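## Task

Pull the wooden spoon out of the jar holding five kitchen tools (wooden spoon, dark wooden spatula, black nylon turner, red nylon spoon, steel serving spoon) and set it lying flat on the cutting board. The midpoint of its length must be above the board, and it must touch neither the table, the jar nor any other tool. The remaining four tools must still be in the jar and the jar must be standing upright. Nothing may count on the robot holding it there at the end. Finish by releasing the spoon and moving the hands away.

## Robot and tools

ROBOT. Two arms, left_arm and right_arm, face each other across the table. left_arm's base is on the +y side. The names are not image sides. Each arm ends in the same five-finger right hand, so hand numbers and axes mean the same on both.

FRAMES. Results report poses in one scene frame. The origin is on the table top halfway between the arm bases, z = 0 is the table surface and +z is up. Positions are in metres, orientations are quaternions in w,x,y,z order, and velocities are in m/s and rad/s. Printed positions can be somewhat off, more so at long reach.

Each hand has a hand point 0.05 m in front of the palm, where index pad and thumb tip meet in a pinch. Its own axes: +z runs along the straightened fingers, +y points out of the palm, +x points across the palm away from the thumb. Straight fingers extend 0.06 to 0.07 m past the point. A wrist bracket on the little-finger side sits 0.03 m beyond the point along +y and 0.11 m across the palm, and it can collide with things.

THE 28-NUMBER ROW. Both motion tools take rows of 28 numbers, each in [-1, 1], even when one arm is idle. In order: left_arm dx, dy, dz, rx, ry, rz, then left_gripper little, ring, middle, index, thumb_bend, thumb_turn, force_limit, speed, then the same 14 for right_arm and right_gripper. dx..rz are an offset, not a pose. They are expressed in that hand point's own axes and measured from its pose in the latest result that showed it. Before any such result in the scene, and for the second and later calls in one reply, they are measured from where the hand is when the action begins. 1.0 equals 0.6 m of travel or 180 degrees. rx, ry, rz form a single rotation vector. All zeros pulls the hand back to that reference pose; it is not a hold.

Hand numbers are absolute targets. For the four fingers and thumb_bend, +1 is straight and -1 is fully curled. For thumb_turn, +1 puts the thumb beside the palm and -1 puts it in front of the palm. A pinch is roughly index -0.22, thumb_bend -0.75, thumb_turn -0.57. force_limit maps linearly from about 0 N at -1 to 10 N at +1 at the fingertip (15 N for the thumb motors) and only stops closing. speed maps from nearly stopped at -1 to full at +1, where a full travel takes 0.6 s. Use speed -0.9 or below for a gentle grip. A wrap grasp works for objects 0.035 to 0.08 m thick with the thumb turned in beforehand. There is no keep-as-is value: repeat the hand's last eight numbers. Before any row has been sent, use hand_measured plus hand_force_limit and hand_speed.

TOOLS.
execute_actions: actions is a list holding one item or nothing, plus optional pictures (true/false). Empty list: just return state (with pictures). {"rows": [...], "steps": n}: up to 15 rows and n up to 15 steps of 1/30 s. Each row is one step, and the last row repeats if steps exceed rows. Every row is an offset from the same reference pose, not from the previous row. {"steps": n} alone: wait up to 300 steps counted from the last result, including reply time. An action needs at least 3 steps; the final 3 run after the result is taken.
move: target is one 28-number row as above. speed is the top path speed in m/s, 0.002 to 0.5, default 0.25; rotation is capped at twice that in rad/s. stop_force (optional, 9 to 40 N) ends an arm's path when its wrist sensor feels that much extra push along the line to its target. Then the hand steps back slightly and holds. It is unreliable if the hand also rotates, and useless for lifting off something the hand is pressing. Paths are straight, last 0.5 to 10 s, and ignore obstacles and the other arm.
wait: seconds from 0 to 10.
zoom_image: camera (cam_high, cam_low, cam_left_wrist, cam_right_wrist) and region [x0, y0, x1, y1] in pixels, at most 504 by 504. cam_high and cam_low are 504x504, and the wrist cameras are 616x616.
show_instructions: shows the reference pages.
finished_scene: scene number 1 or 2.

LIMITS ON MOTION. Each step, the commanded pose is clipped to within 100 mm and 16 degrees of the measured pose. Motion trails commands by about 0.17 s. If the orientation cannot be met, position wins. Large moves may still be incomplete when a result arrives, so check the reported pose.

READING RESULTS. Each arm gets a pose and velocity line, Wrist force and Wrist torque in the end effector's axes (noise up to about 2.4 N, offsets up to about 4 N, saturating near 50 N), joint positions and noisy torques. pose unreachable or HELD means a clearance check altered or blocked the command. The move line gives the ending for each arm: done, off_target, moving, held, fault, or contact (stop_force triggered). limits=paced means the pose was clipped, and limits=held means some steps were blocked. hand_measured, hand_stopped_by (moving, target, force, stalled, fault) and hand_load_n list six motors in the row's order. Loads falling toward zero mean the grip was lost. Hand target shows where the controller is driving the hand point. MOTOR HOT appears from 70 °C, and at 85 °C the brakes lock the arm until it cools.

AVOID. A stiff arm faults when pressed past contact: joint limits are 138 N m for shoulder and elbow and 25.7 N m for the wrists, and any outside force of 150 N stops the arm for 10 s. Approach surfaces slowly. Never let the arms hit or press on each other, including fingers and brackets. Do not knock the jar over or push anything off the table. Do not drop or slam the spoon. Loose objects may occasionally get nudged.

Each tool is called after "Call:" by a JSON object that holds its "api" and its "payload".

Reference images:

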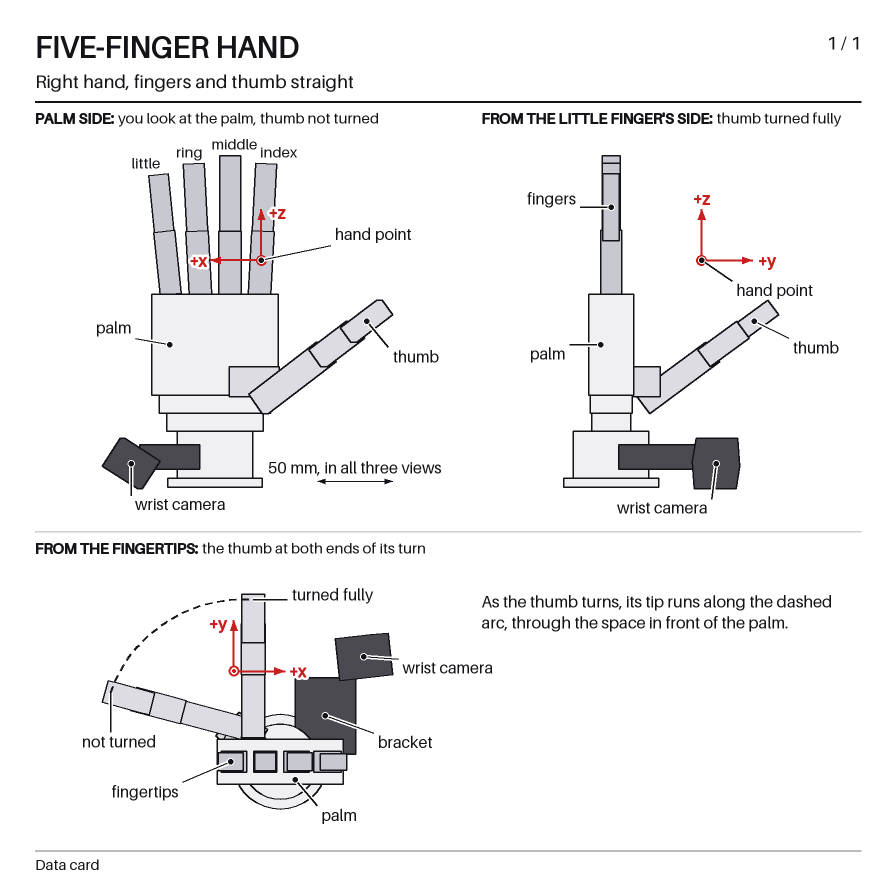

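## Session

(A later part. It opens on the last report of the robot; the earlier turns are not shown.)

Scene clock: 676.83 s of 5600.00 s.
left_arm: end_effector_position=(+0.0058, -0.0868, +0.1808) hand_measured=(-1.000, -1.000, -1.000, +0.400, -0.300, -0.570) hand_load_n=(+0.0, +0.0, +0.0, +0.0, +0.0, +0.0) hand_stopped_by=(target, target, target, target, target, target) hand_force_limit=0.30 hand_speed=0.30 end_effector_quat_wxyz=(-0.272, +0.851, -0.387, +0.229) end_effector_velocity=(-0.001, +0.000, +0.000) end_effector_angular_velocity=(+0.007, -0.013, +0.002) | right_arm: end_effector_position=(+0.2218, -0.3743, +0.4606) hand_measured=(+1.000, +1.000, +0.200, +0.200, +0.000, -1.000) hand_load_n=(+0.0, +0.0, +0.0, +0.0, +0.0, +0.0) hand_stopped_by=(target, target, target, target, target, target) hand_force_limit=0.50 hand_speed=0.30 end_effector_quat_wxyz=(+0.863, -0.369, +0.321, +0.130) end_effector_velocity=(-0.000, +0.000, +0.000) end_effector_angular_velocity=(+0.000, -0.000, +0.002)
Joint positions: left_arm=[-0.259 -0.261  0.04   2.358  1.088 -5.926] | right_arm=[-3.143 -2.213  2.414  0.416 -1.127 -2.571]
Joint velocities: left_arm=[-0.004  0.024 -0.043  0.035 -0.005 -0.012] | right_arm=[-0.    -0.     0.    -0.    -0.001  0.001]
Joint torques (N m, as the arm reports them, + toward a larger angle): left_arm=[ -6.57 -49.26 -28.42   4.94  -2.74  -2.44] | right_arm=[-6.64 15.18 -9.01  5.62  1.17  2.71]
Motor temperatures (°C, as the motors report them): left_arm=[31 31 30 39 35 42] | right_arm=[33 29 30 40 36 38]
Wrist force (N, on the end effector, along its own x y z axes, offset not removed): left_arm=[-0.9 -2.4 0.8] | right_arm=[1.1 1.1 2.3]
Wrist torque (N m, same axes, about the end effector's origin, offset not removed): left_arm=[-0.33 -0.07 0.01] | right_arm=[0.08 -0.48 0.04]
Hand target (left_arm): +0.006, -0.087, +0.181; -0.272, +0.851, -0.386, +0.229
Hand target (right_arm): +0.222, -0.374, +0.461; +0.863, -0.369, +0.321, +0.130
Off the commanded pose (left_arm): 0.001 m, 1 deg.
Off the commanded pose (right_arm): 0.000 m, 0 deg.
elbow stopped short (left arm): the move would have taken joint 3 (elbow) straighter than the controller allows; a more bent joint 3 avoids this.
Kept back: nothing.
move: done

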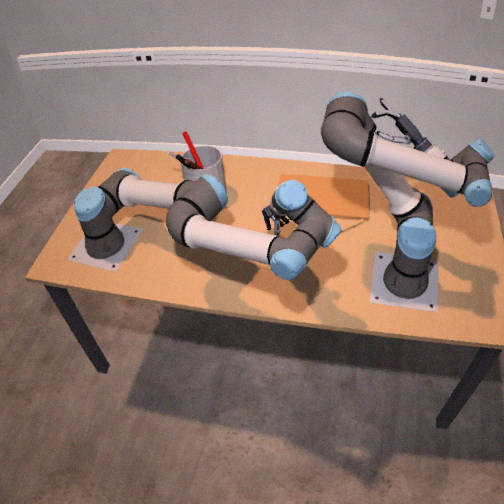

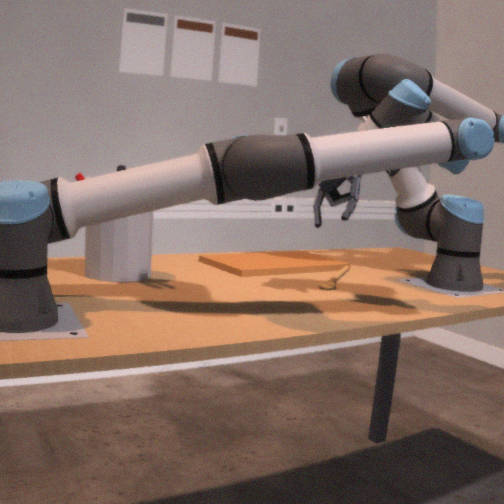

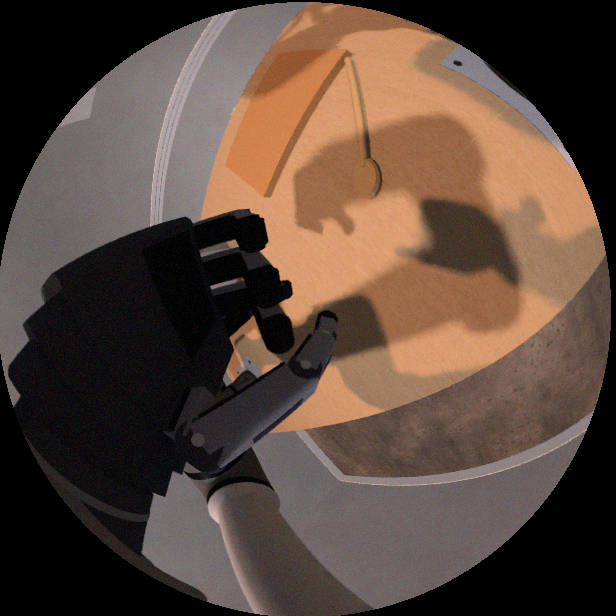

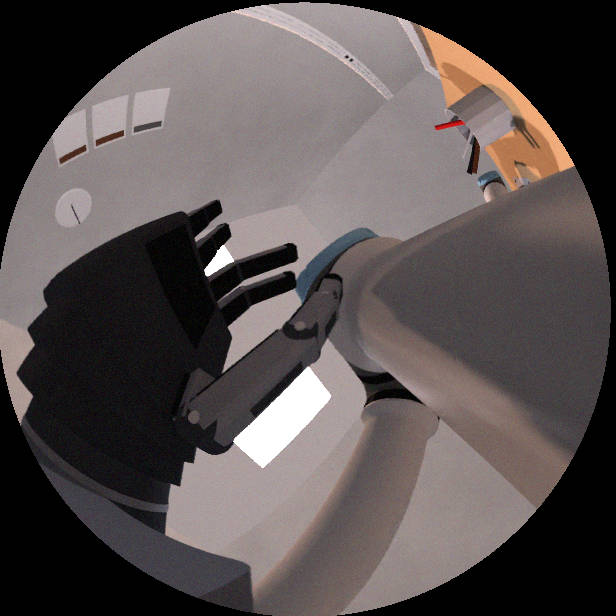

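Call:
{"api": "move", "payload": {"target": [0,0,0,-0.25,0,0,-1,-1,-1,0.4,-0.3,-0.57,0.3,0.3,0,0,0,0,0,0,1,1,0.2,0.2,0,-1,0.5,0.3], "speed": 0.2}}

Call:
{"api": "move", "payload": {"target": [0,0,0,0,0,0.5,-1,-1,-1,0.4,-0.3,-0.57,0.3,0.3,0,0,0,0,0,0,1,1,0.2,0.2,0,-1,0.5,0.3], "speed": 0.3}}

Call:
{"api": "move", "payload": {"target": [0,0,0,0,0,0.5,-1,-1,-1,0.4,-0.3,-0.57,0.3,0.3,0,0,0,0,0,0,1,1,0.2,0.2,0,-1,0.5,0.3], "speed": 0.3}}

Call:
{"api": "move", "payload": {"target": [0,0,0,0.25,0,0,-1,-1,-1,0.4,-0.3,-0.57,0.3,0.3,0,0,0,0,0,0,1,1,0.2,0.2,0,-1,0.5,0.3], "speed": 0.2}}

Scene clock: 679.63 s of 5600.00 s.
left_arm: end_effector_position=(+0.0059, -0.0869, +0.1809) hand_measured=(-1.000, -1.000, -1.000, +0.400, -0.300, -0.570) hand_load_n=(+0.0, +0.0, +0.0, +0.0, +0.0, +0.0) hand_stopped_by=(target, target, target, target, target, target) hand_force_limit=0.30 hand_speed=0.30 end_effector_quat_wxyz=(+0.074, +0.890, -0.445, +0.064) end_effector_velocity=(-0.001, +0.000, +0.001) end_effector_angular_velocity=(-0.013, +0.012, -0.002) | right_arm: end_effector_position=(+0.2218, -0.3743, +0.4606) hand_measured=(+1.000, +1.000, +0.200, +0.200, +0.000, -1.000) hand_load_n=(+0.0, +0.0, +0.0, +0.0, +0.0, +0.0) hand_stopped_by=(target, target, target, target, target, target) hand_force_limit=0.50 hand_speed=0.30 end_effector_quat_wxyz=(+0.863, -0.369, +0.321, +0.130) end_effector_velocity=(+0.000, -0.000, +0.000) end_effector_angular_velocity=(+0.000, +0.000, -0.002)
Joint positions: left_arm=[-0.076 -0.84   0.927  1.305  1.49  -5.52 ] | right_arm=[-3.143 -2.213  2.414  0.416 -1.127 -2.571]
Joint velocities: left_arm=[ 0.003 -0.01   0.014 -0.019  0.011  0.004] | right_arm=[-0.001  0.     0.     0.     0.001 -0.   ]
Joint torques (N m, as the arm reports them, + toward a larger angle): left_arm=[  7.66 -63.7  -13.83  -0.85   2.12   2.61] | right_arm=[-6.35 15.42 -9.54  5.69  1.53  2.66]
Motor temperatures (°C, as the motors report them): left_arm=[31 31 30 39 35 42] | right_arm=[33 29 30 40 36 38]
Wrist force (N, on the end effector, along its own x y z axes, offset not removed): left_arm=[-0.4 -1.9 1.5] | right_arm=[1.4 2.5 2.2]
Wrist torque (N m, same axes, about the end effector's origin, offset not removed): left_arm=[-0.35 -0.19 0.01] | right_arm=[0.44 -0.44 0.06]
Hand target (left_arm): +0.006, -0.087, +0.181; +0.075, +0.890, -0.445, +0.064
Hand target (right_arm): +0.222, -0.374, +0.461; +0.863, -0.369, +0.321, +0.130
Off the commanded pose (left_arm): 0.000 m, 0 deg.
Off the commanded pose (right_arm): 0.000 m, 0 deg.
Kept back: nothing.
move: done

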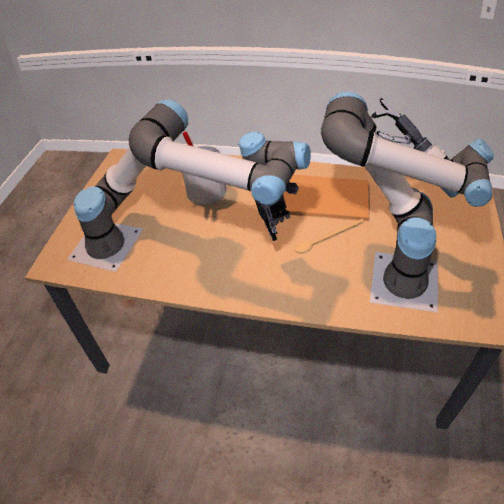

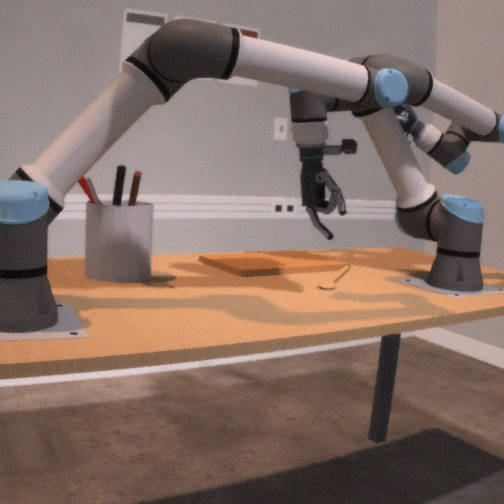

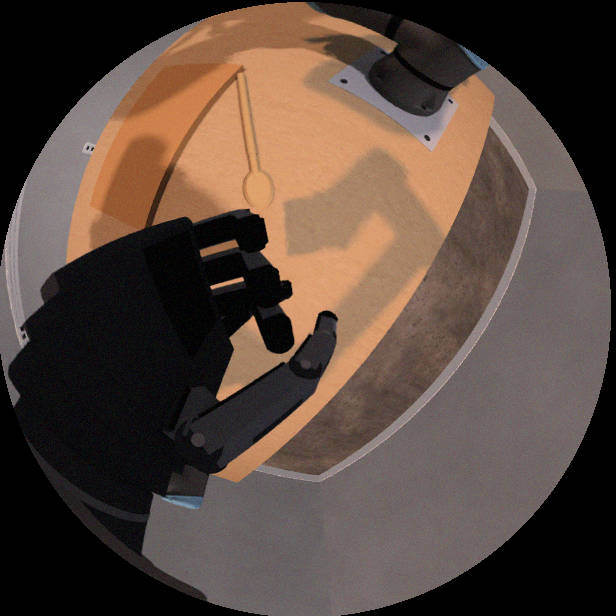

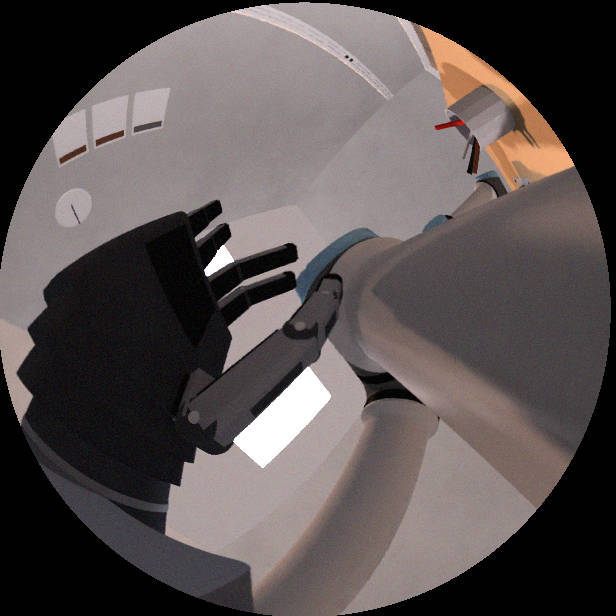

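Scene clock: 682.60 s of 5600.00 s.
left_arm: end_effector_position=(+0.0062, -0.0868, +0.1807) hand_measured=(-1.000, -1.000, -1.000, +0.400, -0.300, -0.570) hand_load_n=(+0.0, +0.0, +0.0, +0.0, +0.0, +0.0) hand_stopped_by=(target, target, target, target, target, target) hand_force_limit=0.30 hand_speed=0.30 end_effector_quat_wxyz=(+0.055, +0.732, -0.673, +0.085) end_effector_velocity=(-0.001, +0.000, +0.000) end_effector_angular_velocity=(+0.000, +0.001, -0.002) | right_arm: end_effector_position=(+0.2218, -0.3743, +0.4606) hand_measured=(+1.000, +1.000, +0.200, +0.200, +0.000, -1.000) hand_load_n=(+0.0, +0.0, +0.0, +0.0, +0.0, +0.0) hand_stopped_by=(target, target, target, target, target, target) hand_force_limit=0.50 hand_speed=0.30 end_effector_quat_wxyz=(+0.863, -0.369, +0.321, +0.130) end_effector_velocity=(+0.000, -0.000, -0.000) end_effector_angular_velocity=(+0.001, +0.002, -0.001)
Joint positions: left_arm=[-0.074 -0.727  0.709  1.404  1.488 -4.956] | right_arm=[-3.143 -2.213  2.414  0.416 -1.127 -2.571]
Joint velocities: left_arm=[-0.002 -0.001  0.     0.001  0.001 -0.   ] | right_arm=[ 0.001  0.     0.    -0.     0.002  0.001]
Joint torques (N m, as the arm reports them, + toward a larger angle): left_arm=[  7.21 -67.34 -13.1   -0.84  -0.05  -2.25] | right_arm=[-6.81 14.61 -9.36  5.67  1.32  2.64]
Motor temperatures (°C, as the motors report them): left_arm=[31 31 30 39 35 42] | right_arm=[33 29 30 40 36 38]
Wrist force (N, on the end effector, along its own x y z axes, offset not removed): left_arm=[0.2 -1.2 0.9] | right_arm=[1.4 2.1 0.3]
Wrist torque (N m, same axes, about the end effector's origin, offset not removed): left_arm=[-0.20 -0.31 0.05] | right_arm=[0.56 -0.29 0.07]
Hand target (left_arm): +0.006, -0.087, +0.181; +0.055, +0.732, -0.673, +0.085
Hand target (right_arm): +0.222, -0.374, +0.461; +0.863, -0.369, +0.321, +0.130
Off the commanded pose (left_arm): 0.000 m, 58 deg; orientation clipped at the last step of the last action.
Off the commanded pose (right_arm): 0.000 m, 0 deg.
Kept back: nothing.
move: held (left_arm); limits=paced,held; held on 53 of 89 steps (left_arm), including the last (left_arm)
pose unreachable (left arm): on one or more control steps of this call this arm could not follow its commanded pose, so it was not sent that pose on those steps. On the call's last step it was still not sent that pose. It may still have moved: this result reports where it is.
cause: the commanded pose would bring a part of the arm too close to another arm (a part of this arm just beyond joint 4 (wrist 1) and a part of the other arm just beyond its joint 3 (elbow)).

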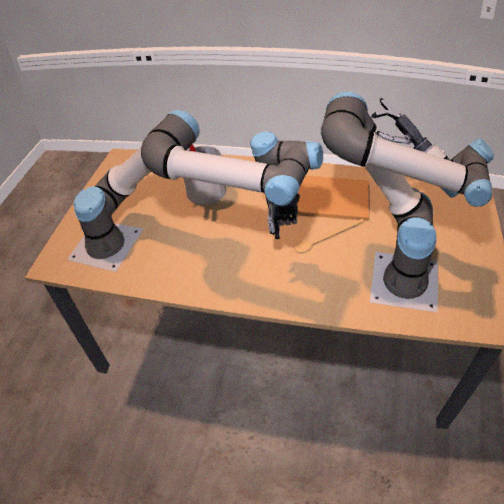

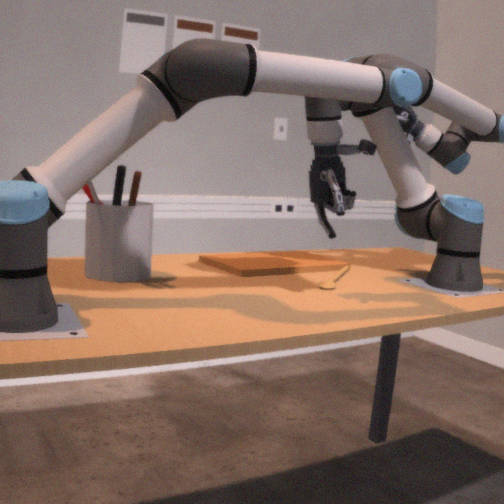

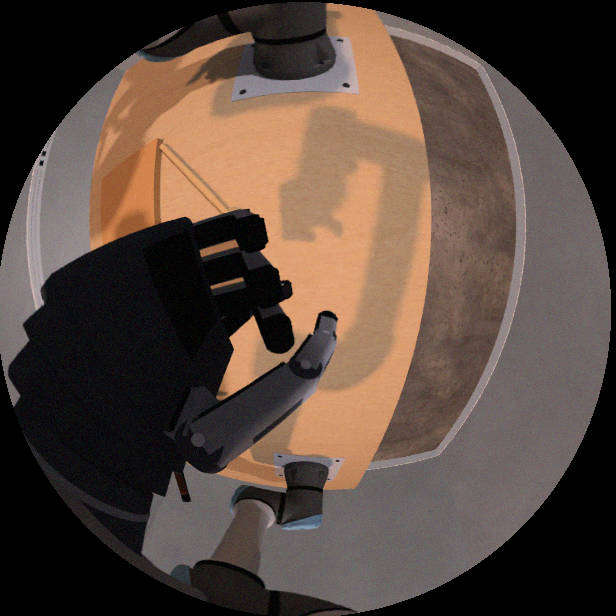

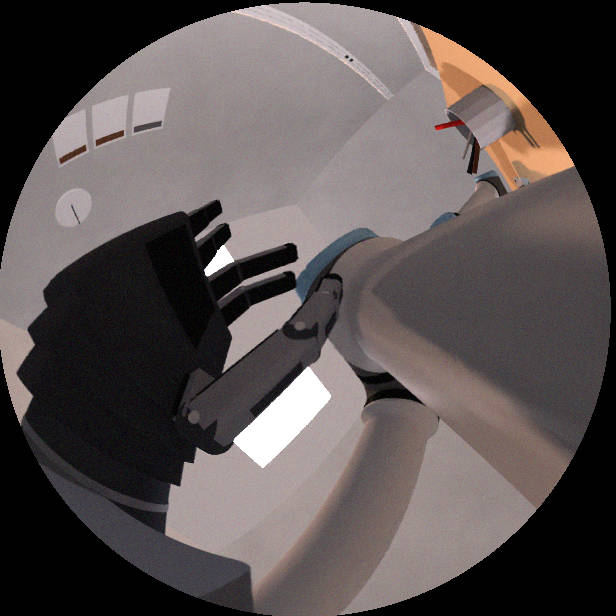

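Scene clock: 685.80 s of 5600.00 s.
left_arm: end_effector_position=(+0.0061, -0.0869, +0.1808) hand_measured=(-1.000, -1.000, -1.000, +0.400, -0.300, -0.570) hand_load_n=(+0.0, +0.0, +0.0, +0.0, +0.0, +0.0) hand_stopped_by=(target, target, target, target, target, target) hand_force_limit=0.30 hand_speed=0.30 end_effector_quat_wxyz=(+0.055, +0.728, -0.678, +0.086) end_effector_velocity=(-0.001, -0.000, -0.000) end_effector_angular_velocity=(-0.000, +0.001, +0.001) | right_arm: end_effector_position=(+0.2218, -0.3743, +0.4606) hand_measured=(+1.000, +1.000, +0.200, +0.200, +0.000, -1.000) hand_load_n=(+0.0, +0.0, +0.0, +0.0, +0.0, +0.0) hand_stopped_by=(target, target, target, target, target, target) hand_force_limit=0.50 hand_speed=0.30 end_effector_quat_wxyz=(+0.863, -0.369, +0.321, +0.130) end_effector_velocity=(+0.000, -0.000, -0.000) end_effector_angular_velocity=(+0.000, +0.000, -0.001)
Joint positions: left_arm=[-0.074 -0.725  0.704  1.406  1.487 -4.944] | right_arm=[-3.143 -2.213  2.414  0.416 -1.127 -2.571]
Joint velocities: left_arm=[-0.001  0.    -0.001 -0.     0.001 -0.002] | right_arm=[-0.001 -0.     0.    -0.    -0.     0.   ]
Joint torques (N m, as the arm reports them, + toward a larger angle): left_arm=[  5.84 -56.96 -13.21   2.41  -1.42  -2.28] | right_arm=[-5.81 14.86 -9.18  5.43  1.39  2.37]
Motor temperatures (°C, as the motors report them): left_arm=[31 31 30 39 35 42] | right_arm=[33 29 30 40 36 38]
Wrist force (N, on the end effector, along its own x y z axes, offset not removed): left_arm=[0.9 -0.8 1.0] | right_arm=[0.6 1.8 2.1]
Wrist torque (N m, same axes, about the end effector's origin, offset not removed): left_arm=[-0.16 -0.46 0.11] | right_arm=[0.33 -0.32 0.05]
Hand target (left_arm): +0.006, -0.087, +0.181; +0.055, +0.728, -0.678, +0.086
Hand target (right_arm): +0.222, -0.374, +0.461; +0.863, -0.369, +0.321, +0.130
Off the commanded pose (left_arm): 0.000 m, 89 deg; orientation clipped at the last step of the last action.
Off the commanded pose (right_arm): 0.000 m, 0 deg.
Kept back: nothing.
move: held (left_arm); limits=paced,held; held on 77 of 89 steps (left_arm), including the last (left_arm)
pose unreachable (left arm): on one or more control steps of this call this arm could not follow its commanded pose, so it was not sent that pose on those steps. On the call's last step it was still not sent that pose. It may still have moved: this result reports where it is.
cause: the commanded pose would bring a part of the arm too close to another arm (a part of this arm just beyond joint 4 (wrist 1) and a part of the other arm just beyond its joint 3 (elbow)).

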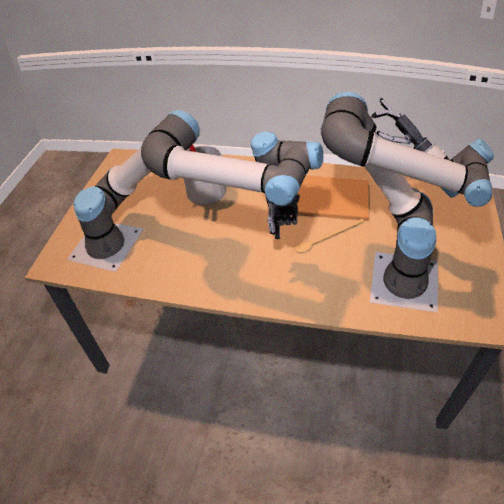

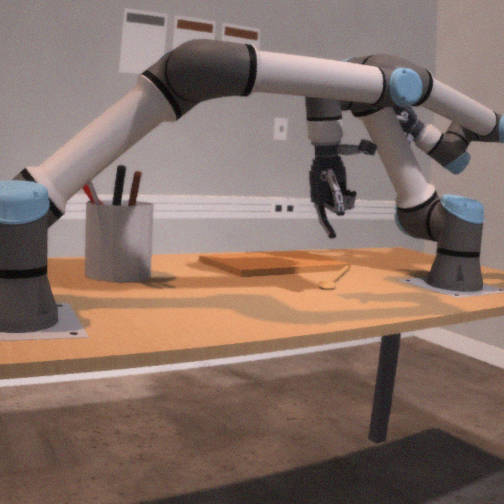

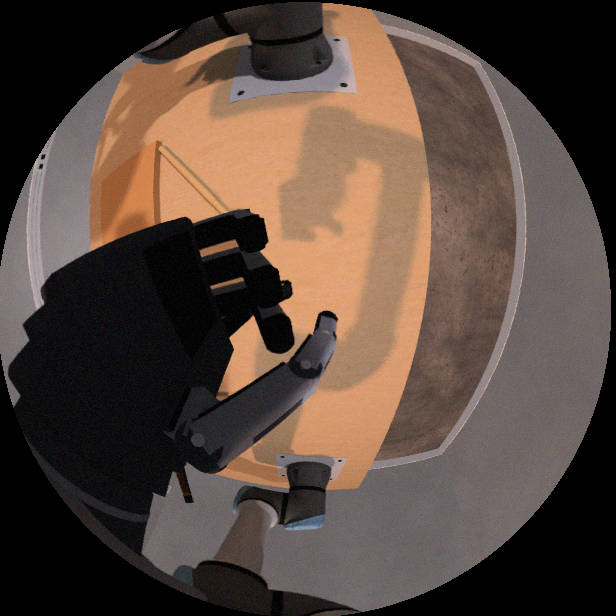

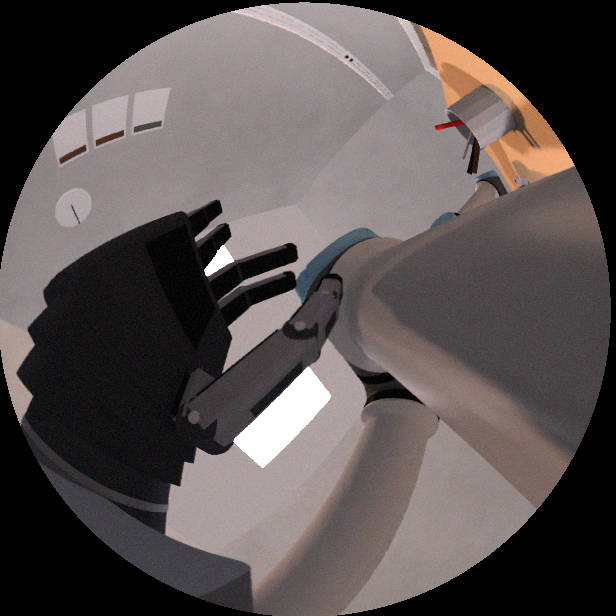

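Scene clock: 690.40 s of 5600.00 s.
left_arm: end_effector_position=(+0.0060, -0.0869, +0.1809) hand_measured=(-1.000, -1.000, -1.000, +0.400, -0.300, -0.570) hand_load_n=(+0.0, +0.0, +0.0, +0.0, +0.0, +0.0) hand_stopped_by=(target, target, target, target, target, target) hand_force_limit=0.30 hand_speed=0.30 end_effector_quat_wxyz=(-0.227, +0.693, -0.594, +0.338) end_effector_velocity=(+0.000, +0.000, -0.000) end_effector_angular_velocity=(+0.005, -0.014, +0.010) | right_arm: end_effector_position=(+0.2218, -0.3743, +0.4606) hand_measured=(+1.000, +1.000, +0.200, +0.200, +0.000, -1.000) hand_load_n=(+0.0, +0.0, +0.0, +0.0, +0.0, +0.0) hand_stopped_by=(target, target, target, target, target, target) hand_force_limit=0.50 hand_speed=0.30 end_effector_quat_wxyz=(+0.863, -0.369, +0.321, +0.130) end_effector_velocity=(+0.000, -0.000, -0.000) end_effector_angular_velocity=(-0.000, -0.001, -0.001)
Joint positions: left_arm=[-0.355 -0.579  0.659  1.838  0.79  -5.458] | right_arm=[-3.143 -2.213  2.414  0.416 -1.127 -2.571]
Joint velocities: left_arm=[-0.002  0.009 -0.005  0.022 -0.005 -0.021] | right_arm=[-0.001  0.    -0.    -0.    -0.    -0.001]
Joint torques (N m, as the arm reports them, + toward a larger angle): left_arm=[ -8.1  -45.57 -28.54   4.84  -3.26  -2.52] | right_arm=[-6.94 15.43 -9.76  5.32  1.33  2.58]
Motor temperatures (°C, as the motors report them): left_arm=[31 31 30 39 35 42] | right_arm=[33 29 30 40 36 38]
Wrist force (N, on the end effector, along its own x y z axes, offset not removed): left_arm=[-0.5 -0.8 1.2] | right_arm=[0.7 2.0 3.0]
Wrist torque (N m, same axes, about the end effector's origin, offset not removed): left_arm=[-0.12 -0.22 0.00] | right_arm=[0.31 -0.43 0.03]
Hand target (left_arm): +0.006, -0.087, +0.181; -0.228, +0.693, -0.594, +0.338
Hand target (right_arm): +0.222, -0.374, +0.461; +0.863, -0.369, +0.321, +0.130
Off the commanded pose (left_arm): 0.000 m, 0 deg.
Off the commanded pose (right_arm): 0.000 m, 0 deg.
Kept back: nothing.
move: done; limits=paced

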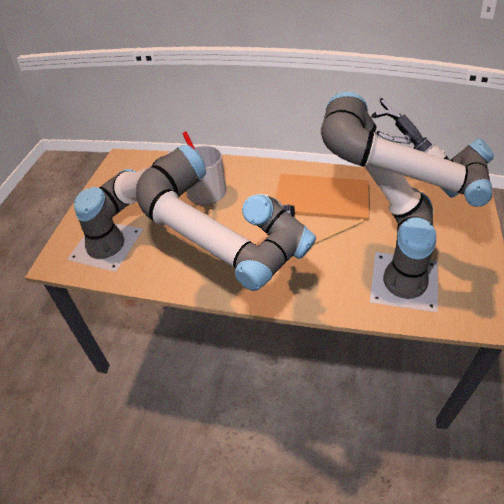

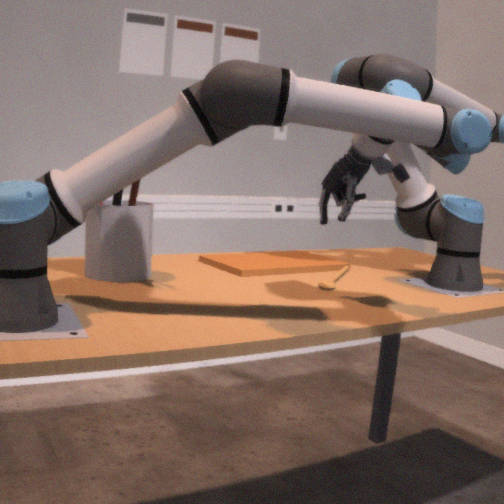

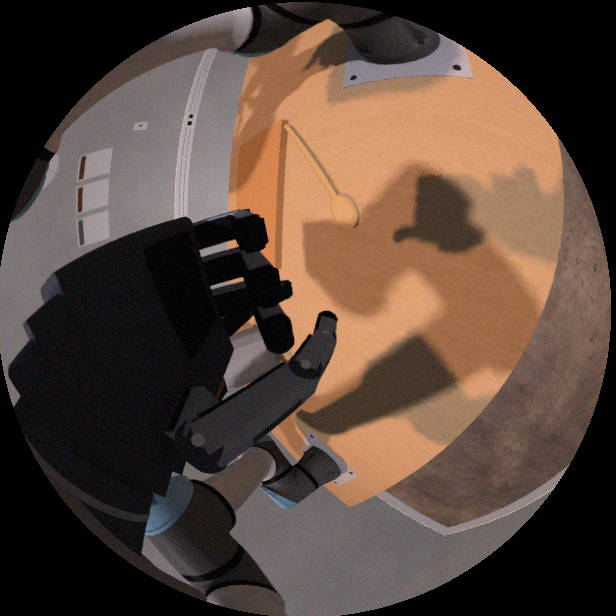

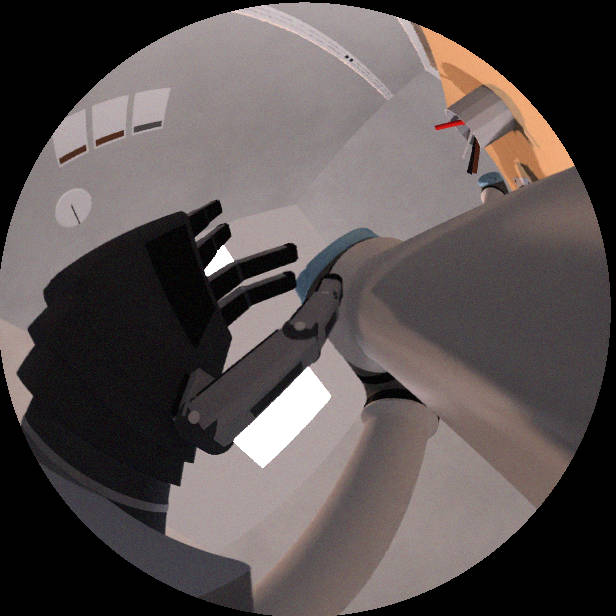

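Call:
{"api": "move", "payload": {"target": [0.149,0.008,0.285,0,0,0,-1,-1,-1,0.5,-0.3,-0.57,0.3,0.3,0,0,0,0,0,0,1,1,0.2,0.2,0,-1,0.5,0.3], "speed": 0.1}}

Scene clock: 693.23 s of 5600.00 s.
left_arm: end_effector_position=(+0.1350, -0.1881, +0.0808) hand_measured=(-1.000, -1.000, -1.000, +0.500, -0.300, -0.570) hand_load_n=(+0.0, +0.0, +0.0, +0.0, +0.0, +0.0) hand_stopped_by=(target, target, target, target, target, target) hand_force_limit=0.30 hand_speed=0.30 end_effector_quat_wxyz=(-0.186, +0.684, -0.596, +0.377) end_effector_velocity=(-0.001, -0.002, -0.000) end_effector_angular_velocity=(-0.004, +0.005, -0.011) | right_arm: end_effector_position=(+0.2218, -0.3743, +0.4606) hand_measured=(+1.000, +1.000, +0.200, +0.200, +0.000, -1.000) hand_load_n=(+0.0, +0.0, +0.0, +0.0, +0.0, +0.0) hand_stopped_by=(target, target, target, target, target, target) hand_force_limit=0.50 hand_speed=0.30 end_effector_quat_wxyz=(+0.863, -0.369, +0.321, +0.130) end_effector_velocity=(+0.000, -0.000, +0.000) end_effector_angular_velocity=(+0.001, +0.000, -0.000)
Joint positions: left_arm=[-0.142 -0.181  0.034  1.691  0.703 -5.072] | right_arm=[-3.143 -2.213  2.414  0.416 -1.127 -2.571]
Joint velocities: left_arm=[ 0.001 -0.002 -0.001 -0.016  0.004  0.019] | right_arm=[-0.     0.001  0.     0.     0.     0.   ]
Joint torques (N m, as the arm reports them, + toward a larger angle): left_arm=[  6.76 -70.53 -28.11  -0.52   1.3    2.01] | right_arm=[-6.84 15.23 -9.3   5.46  1.52  2.66]
Motor temperatures (°C, as the motors report them): left_arm=[31 31 30 39 35 42] | right_arm=[33 29 30 40 36 38]
Wrist force (N, on the end effector, along its own x y z axes, offset not removed): left_arm=[0.3 -0.7 0.1] | right_arm=[2.7 2.2 1.6]
Wrist torque (N m, same axes, about the end effector's origin, offset not removed): left_arm=[0.06 -0.24 0.09] | right_arm=[0.35 -0.60 0.19]
Hand target (left_arm): +0.135, -0.188, +0.081; -0.186, +0.684, -0.597, +0.377
Hand target (right_arm): +0.222, -0.374, +0.461; +0.863, -0.369, +0.321, +0.130
Off the commanded pose (left_arm): 0.002 m, 7 deg.
Off the commanded pose (right_arm): 0.000 m, 0 deg.
elbow stopped short (left arm): the move would have taken joint 3 (elbow) straighter than the controller allows; a more bent joint 3 avoids this.
Kept back: nothing.
move: off_target (left_arm)

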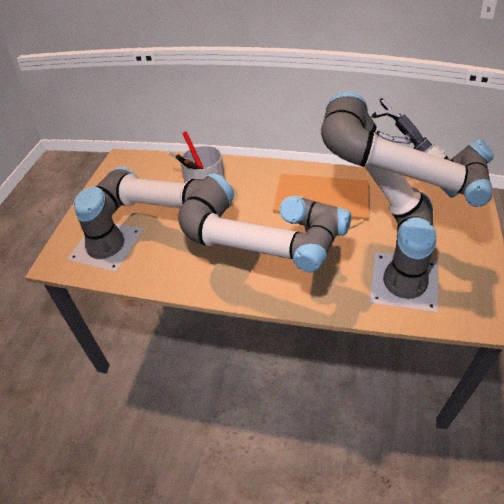

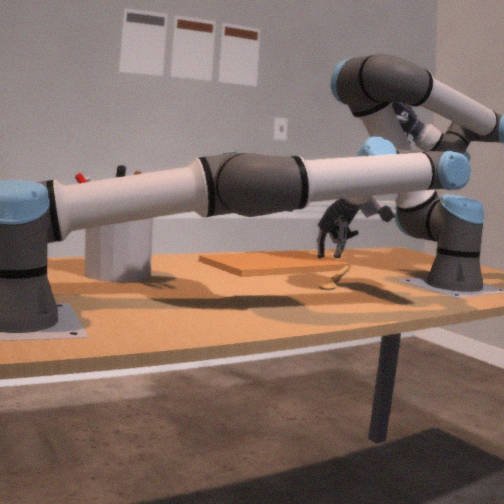

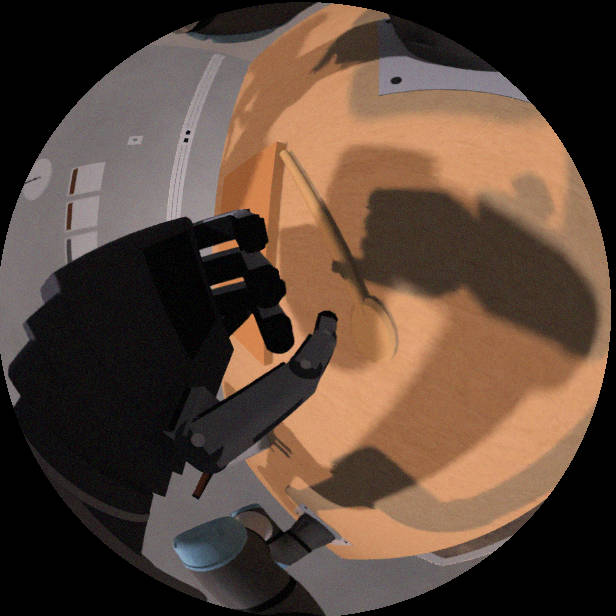

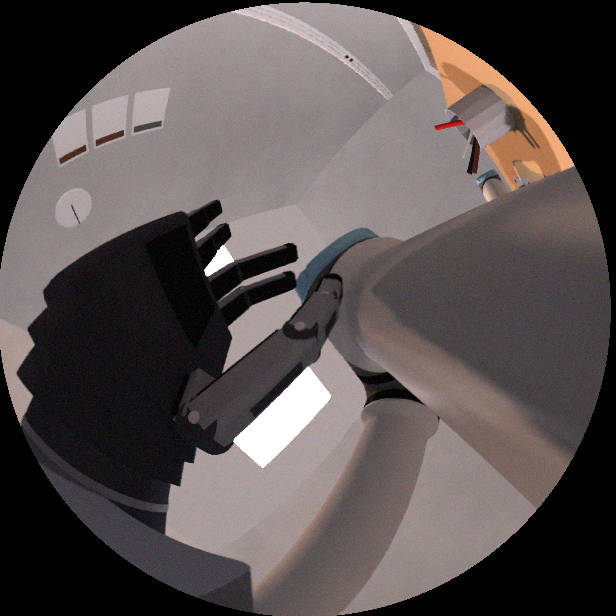

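Call:
{"api": "move", "payload": {"target": [-0.032,0.049,0.025,0,0,0,-1,-1,-1,0.6,-0.2,-0.57,0.3,0.3,0,0,0,0,0,0,1,1,0.2,0.2,0,-1,0.5,0.3], "speed": 0.04}}

Call:
{"api": "zoom_image", "payload": {"camera": "cam_low", "region": [240,200,440,320]}}

Scene clock: 694.87 s of 5600.00 s.
left_arm: end_effector_position=(+0.1261, -0.1793, +0.0451) hand_measured=(-1.000, -1.000, -1.000, +0.600, -0.200, -0.570) hand_load_n=(+0.0, +0.0, +0.0, +0.0, +0.0, +0.0) hand_stopped_by=(target, target, target, target, target, target) hand_force_limit=0.30 hand_speed=0.30 end_effector_quat_wxyz=(-0.187, +0.684, -0.596, +0.377) end_effector_velocity=(+0.001, +0.001, -0.002) end_effector_angular_velocity=(-0.008, -0.001, -0.004) | right_arm: end_effector_position=(+0.2218, -0.3743, +0.4606) hand_measured=(+1.000, +1.000, +0.200, +0.200, +0.000, -1.000) hand_load_n=(+0.0, +0.0, +0.0, +0.0, +0.0, +0.0) hand_stopped_by=(target, target, target, target, target, target) hand_force_limit=0.50 hand_speed=0.30 end_effector_quat_wxyz=(+0.863, -0.369, +0.321, +0.130) end_effector_velocity=(+0.000, -0.000, +0.000) end_effector_angular_velocity=(-0.000, -0.000, -0.001)
Joint positions: left_arm=[-0.157 -0.295  0.364  1.495  0.703 -5.097] | right_arm=[-3.143 -2.213  2.414  0.416 -1.127 -2.571]
Joint velocities: left_arm=[-0.    -0.018  0.041 -0.034 -0.003  0.006] | right_arm=[-0.001 -0.    -0.     0.    -0.    -0.   ]
Joint torques (N m, as the arm reports them, + toward a larger angle): left_arm=[ -8.35 -77.88 -13.78  -0.54  -3.36   2.62] | right_arm=[ -6.07  15.5  -10.37   5.33   1.45   2.57]
Motor temperatures (°C, as the motors report them): left_arm=[31 31 30 39 35 42] | right_arm=[33 29 30 40 36 38]
Wrist force (N, on the end effector, along its own x y z axes, offset not removed): left_arm=[0.1 -0.4 0.7] | right_arm=[1.0 3.3 -0.3]
Wrist torque (N m, same axes, about the end effector's origin, offset not removed): left_arm=[-0.10 -0.30 0.17] | right_arm=[0.70 -0.28 0.07]
Hand target (left_arm): +0.126, -0.179, +0.045; -0.186, +0.684, -0.596, +0.377
Hand target (right_arm): +0.222, -0.374, +0.461; +0.863, -0.369, +0.321, +0.130
Off the commanded pose (left_arm): 0.000 m, 0 deg.
Off the commanded pose (right_arm): 0.000 m, 0 deg.
Kept back: nothing.
move: done

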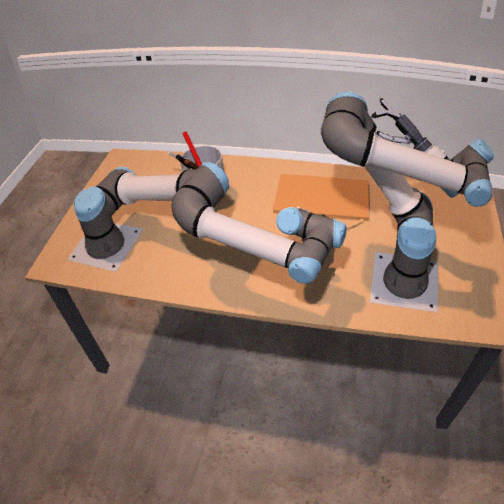

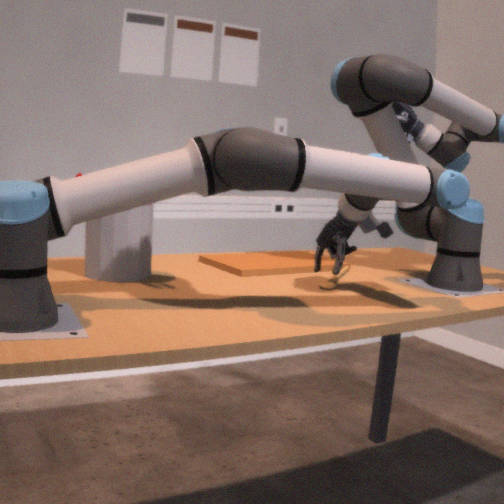

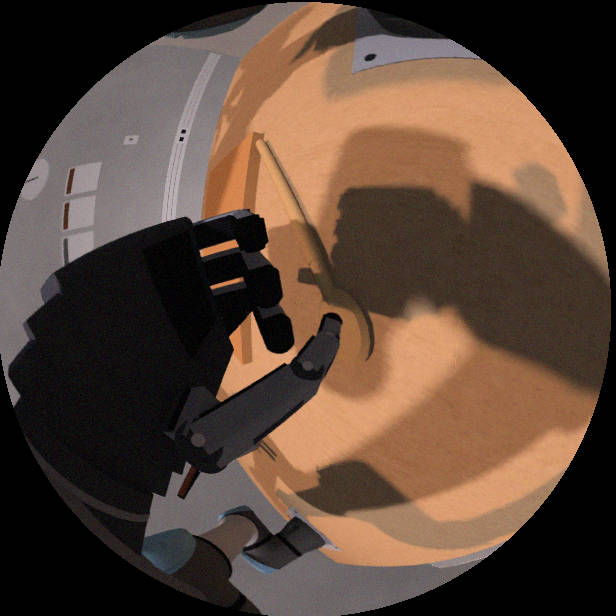

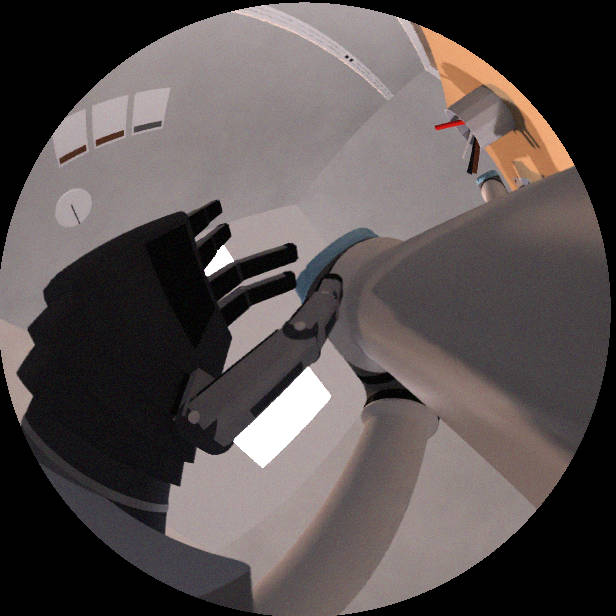

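Region (240, 200, 440, 320) of cam_low's 504x504 image, scaled by 2.520, with more detail than that image has; it fills the top 302 rows of this view, and the rest is white.

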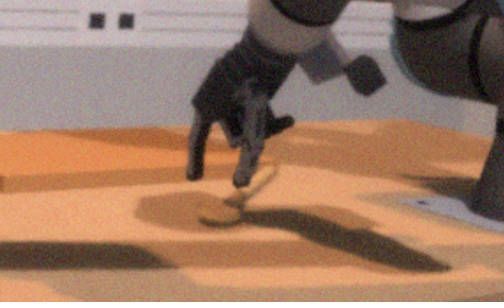

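Call:
{"api": "move", "payload": {"target": [0.03,0.029,-0.022,0,0,0,-1,-1,-1,0.6,-0.2,-0.57,0.3,0.3,0,0,0,0,0,0,1,1,0.2,0.2,0,-1,0.5,0.3], "speed": 0.03}}

Call:
{"api": "zoom_image", "payload": {"camera": "cam_low", "region": [240,200,440,320]}}

Scene clock: 696.43 s of 5600.00 s.
left_arm: end_effector_position=(+0.1051, -0.1963, +0.0465) hand_measured=(-1.000, -1.000, -1.000, +0.600, -0.200, -0.570) hand_load_n=(+0.0, +0.0, +0.0, +0.0, +0.0, +0.0) hand_stopped_by=(target, target, target, target, target, target) hand_force_limit=0.30 hand_speed=0.30 end_effector_quat_wxyz=(-0.178, +0.682, -0.597, +0.383) end_effector_velocity=(-0.002, -0.002, -0.000) end_effector_angular_velocity=(-0.006, -0.001, -0.005) | right_arm: end_effector_position=(+0.2218, -0.3743, +0.4606) hand_measured=(+1.000, +1.000, +0.200, +0.200, +0.000, -1.000) hand_load_n=(+0.0, +0.0, +0.0, +0.0, +0.0, +0.0) hand_stopped_by=(target, target, target, target, target, target) hand_force_limit=0.50 hand_speed=0.30 end_effector_quat_wxyz=(+0.863, -0.369, +0.321, +0.130) end_effector_velocity=(-0.000, +0.000, -0.000) end_effector_angular_velocity=(-0.001, -0.000, +0.002)
Joint positions: left_arm=[-0.181 -0.138  0.039  1.66   0.698 -5.116] | right_arm=[-3.143 -2.213  2.414  0.416 -1.127 -2.571]
Joint velocities: left_arm=[-0.003  0.017 -0.037  0.011 -0.003  0.003] | right_arm=[ 0.001 -0.001 -0.     0.    -0.    -0.   ]
Joint torques (N m, as the arm reports them, + toward a larger angle): left_arm=[ -7.4  -51.71 -29.     4.58  -3.72   2.46] | right_arm=[ -6.98  15.04 -10.59   5.58   1.37   2.61]
Motor temperatures (°C, as the motors report them): left_arm=[31 31 30 39 35 42] | right_arm=[33 29 30 40 36 38]
Wrist force (N, on the end effector, along its own x y z axes, offset not removed): left_arm=[-0.5 -0.9 1.1] | right_arm=[-0.1 0.5 1.0]
Wrist torque (N m, same axes, about the end effector's origin, offset not removed): left_arm=[-0.12 -0.20 0.04] | right_arm=[0.17 -0.25 -0.09]
Hand target (left_arm): +0.105, -0.197, +0.047; -0.178, +0.682, -0.597, +0.384
Hand target (right_arm): +0.222, -0.374, +0.461; +0.863, -0.369, +0.321, +0.130
Off the commanded pose (left_arm): 0.001 m, 1 deg.
Off the commanded pose (right_arm): 0.000 m, 0 deg.
elbow stopped short (left arm): the move would have taken joint 3 (elbow) straighter than the controller allows; a more bent joint 3 avoids this.
Kept back: nothing.
move: done

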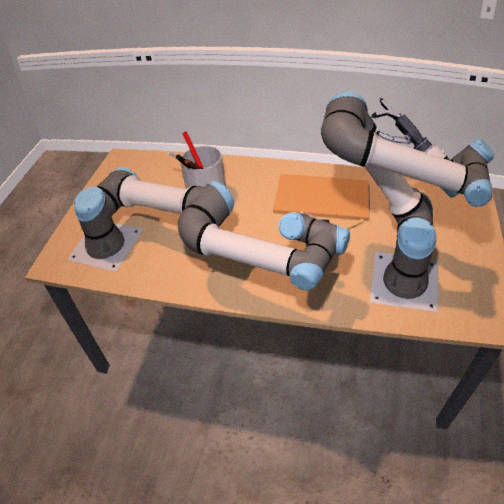

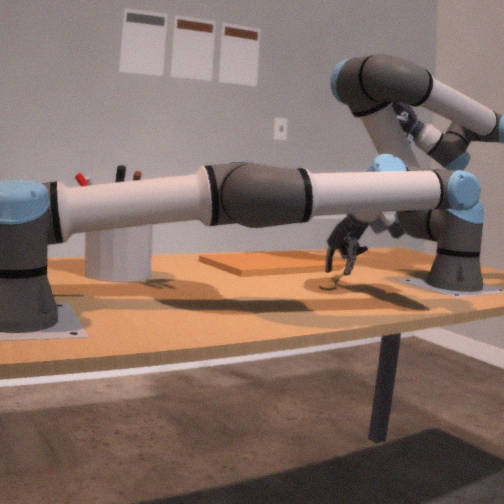

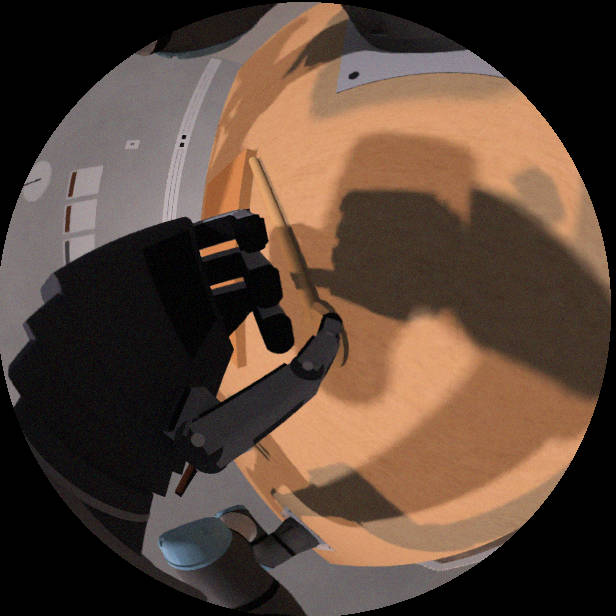

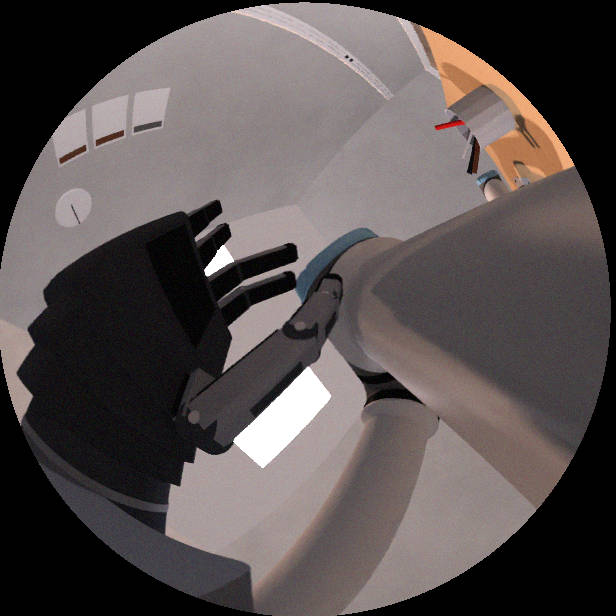

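Region (240, 200, 440, 320) of cam_low's 504x504 image, scaled by 2.520, with more detail than that image has; it fills the top 302 rows of this view, and the rest is white.

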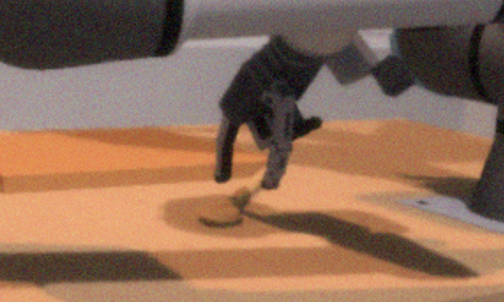

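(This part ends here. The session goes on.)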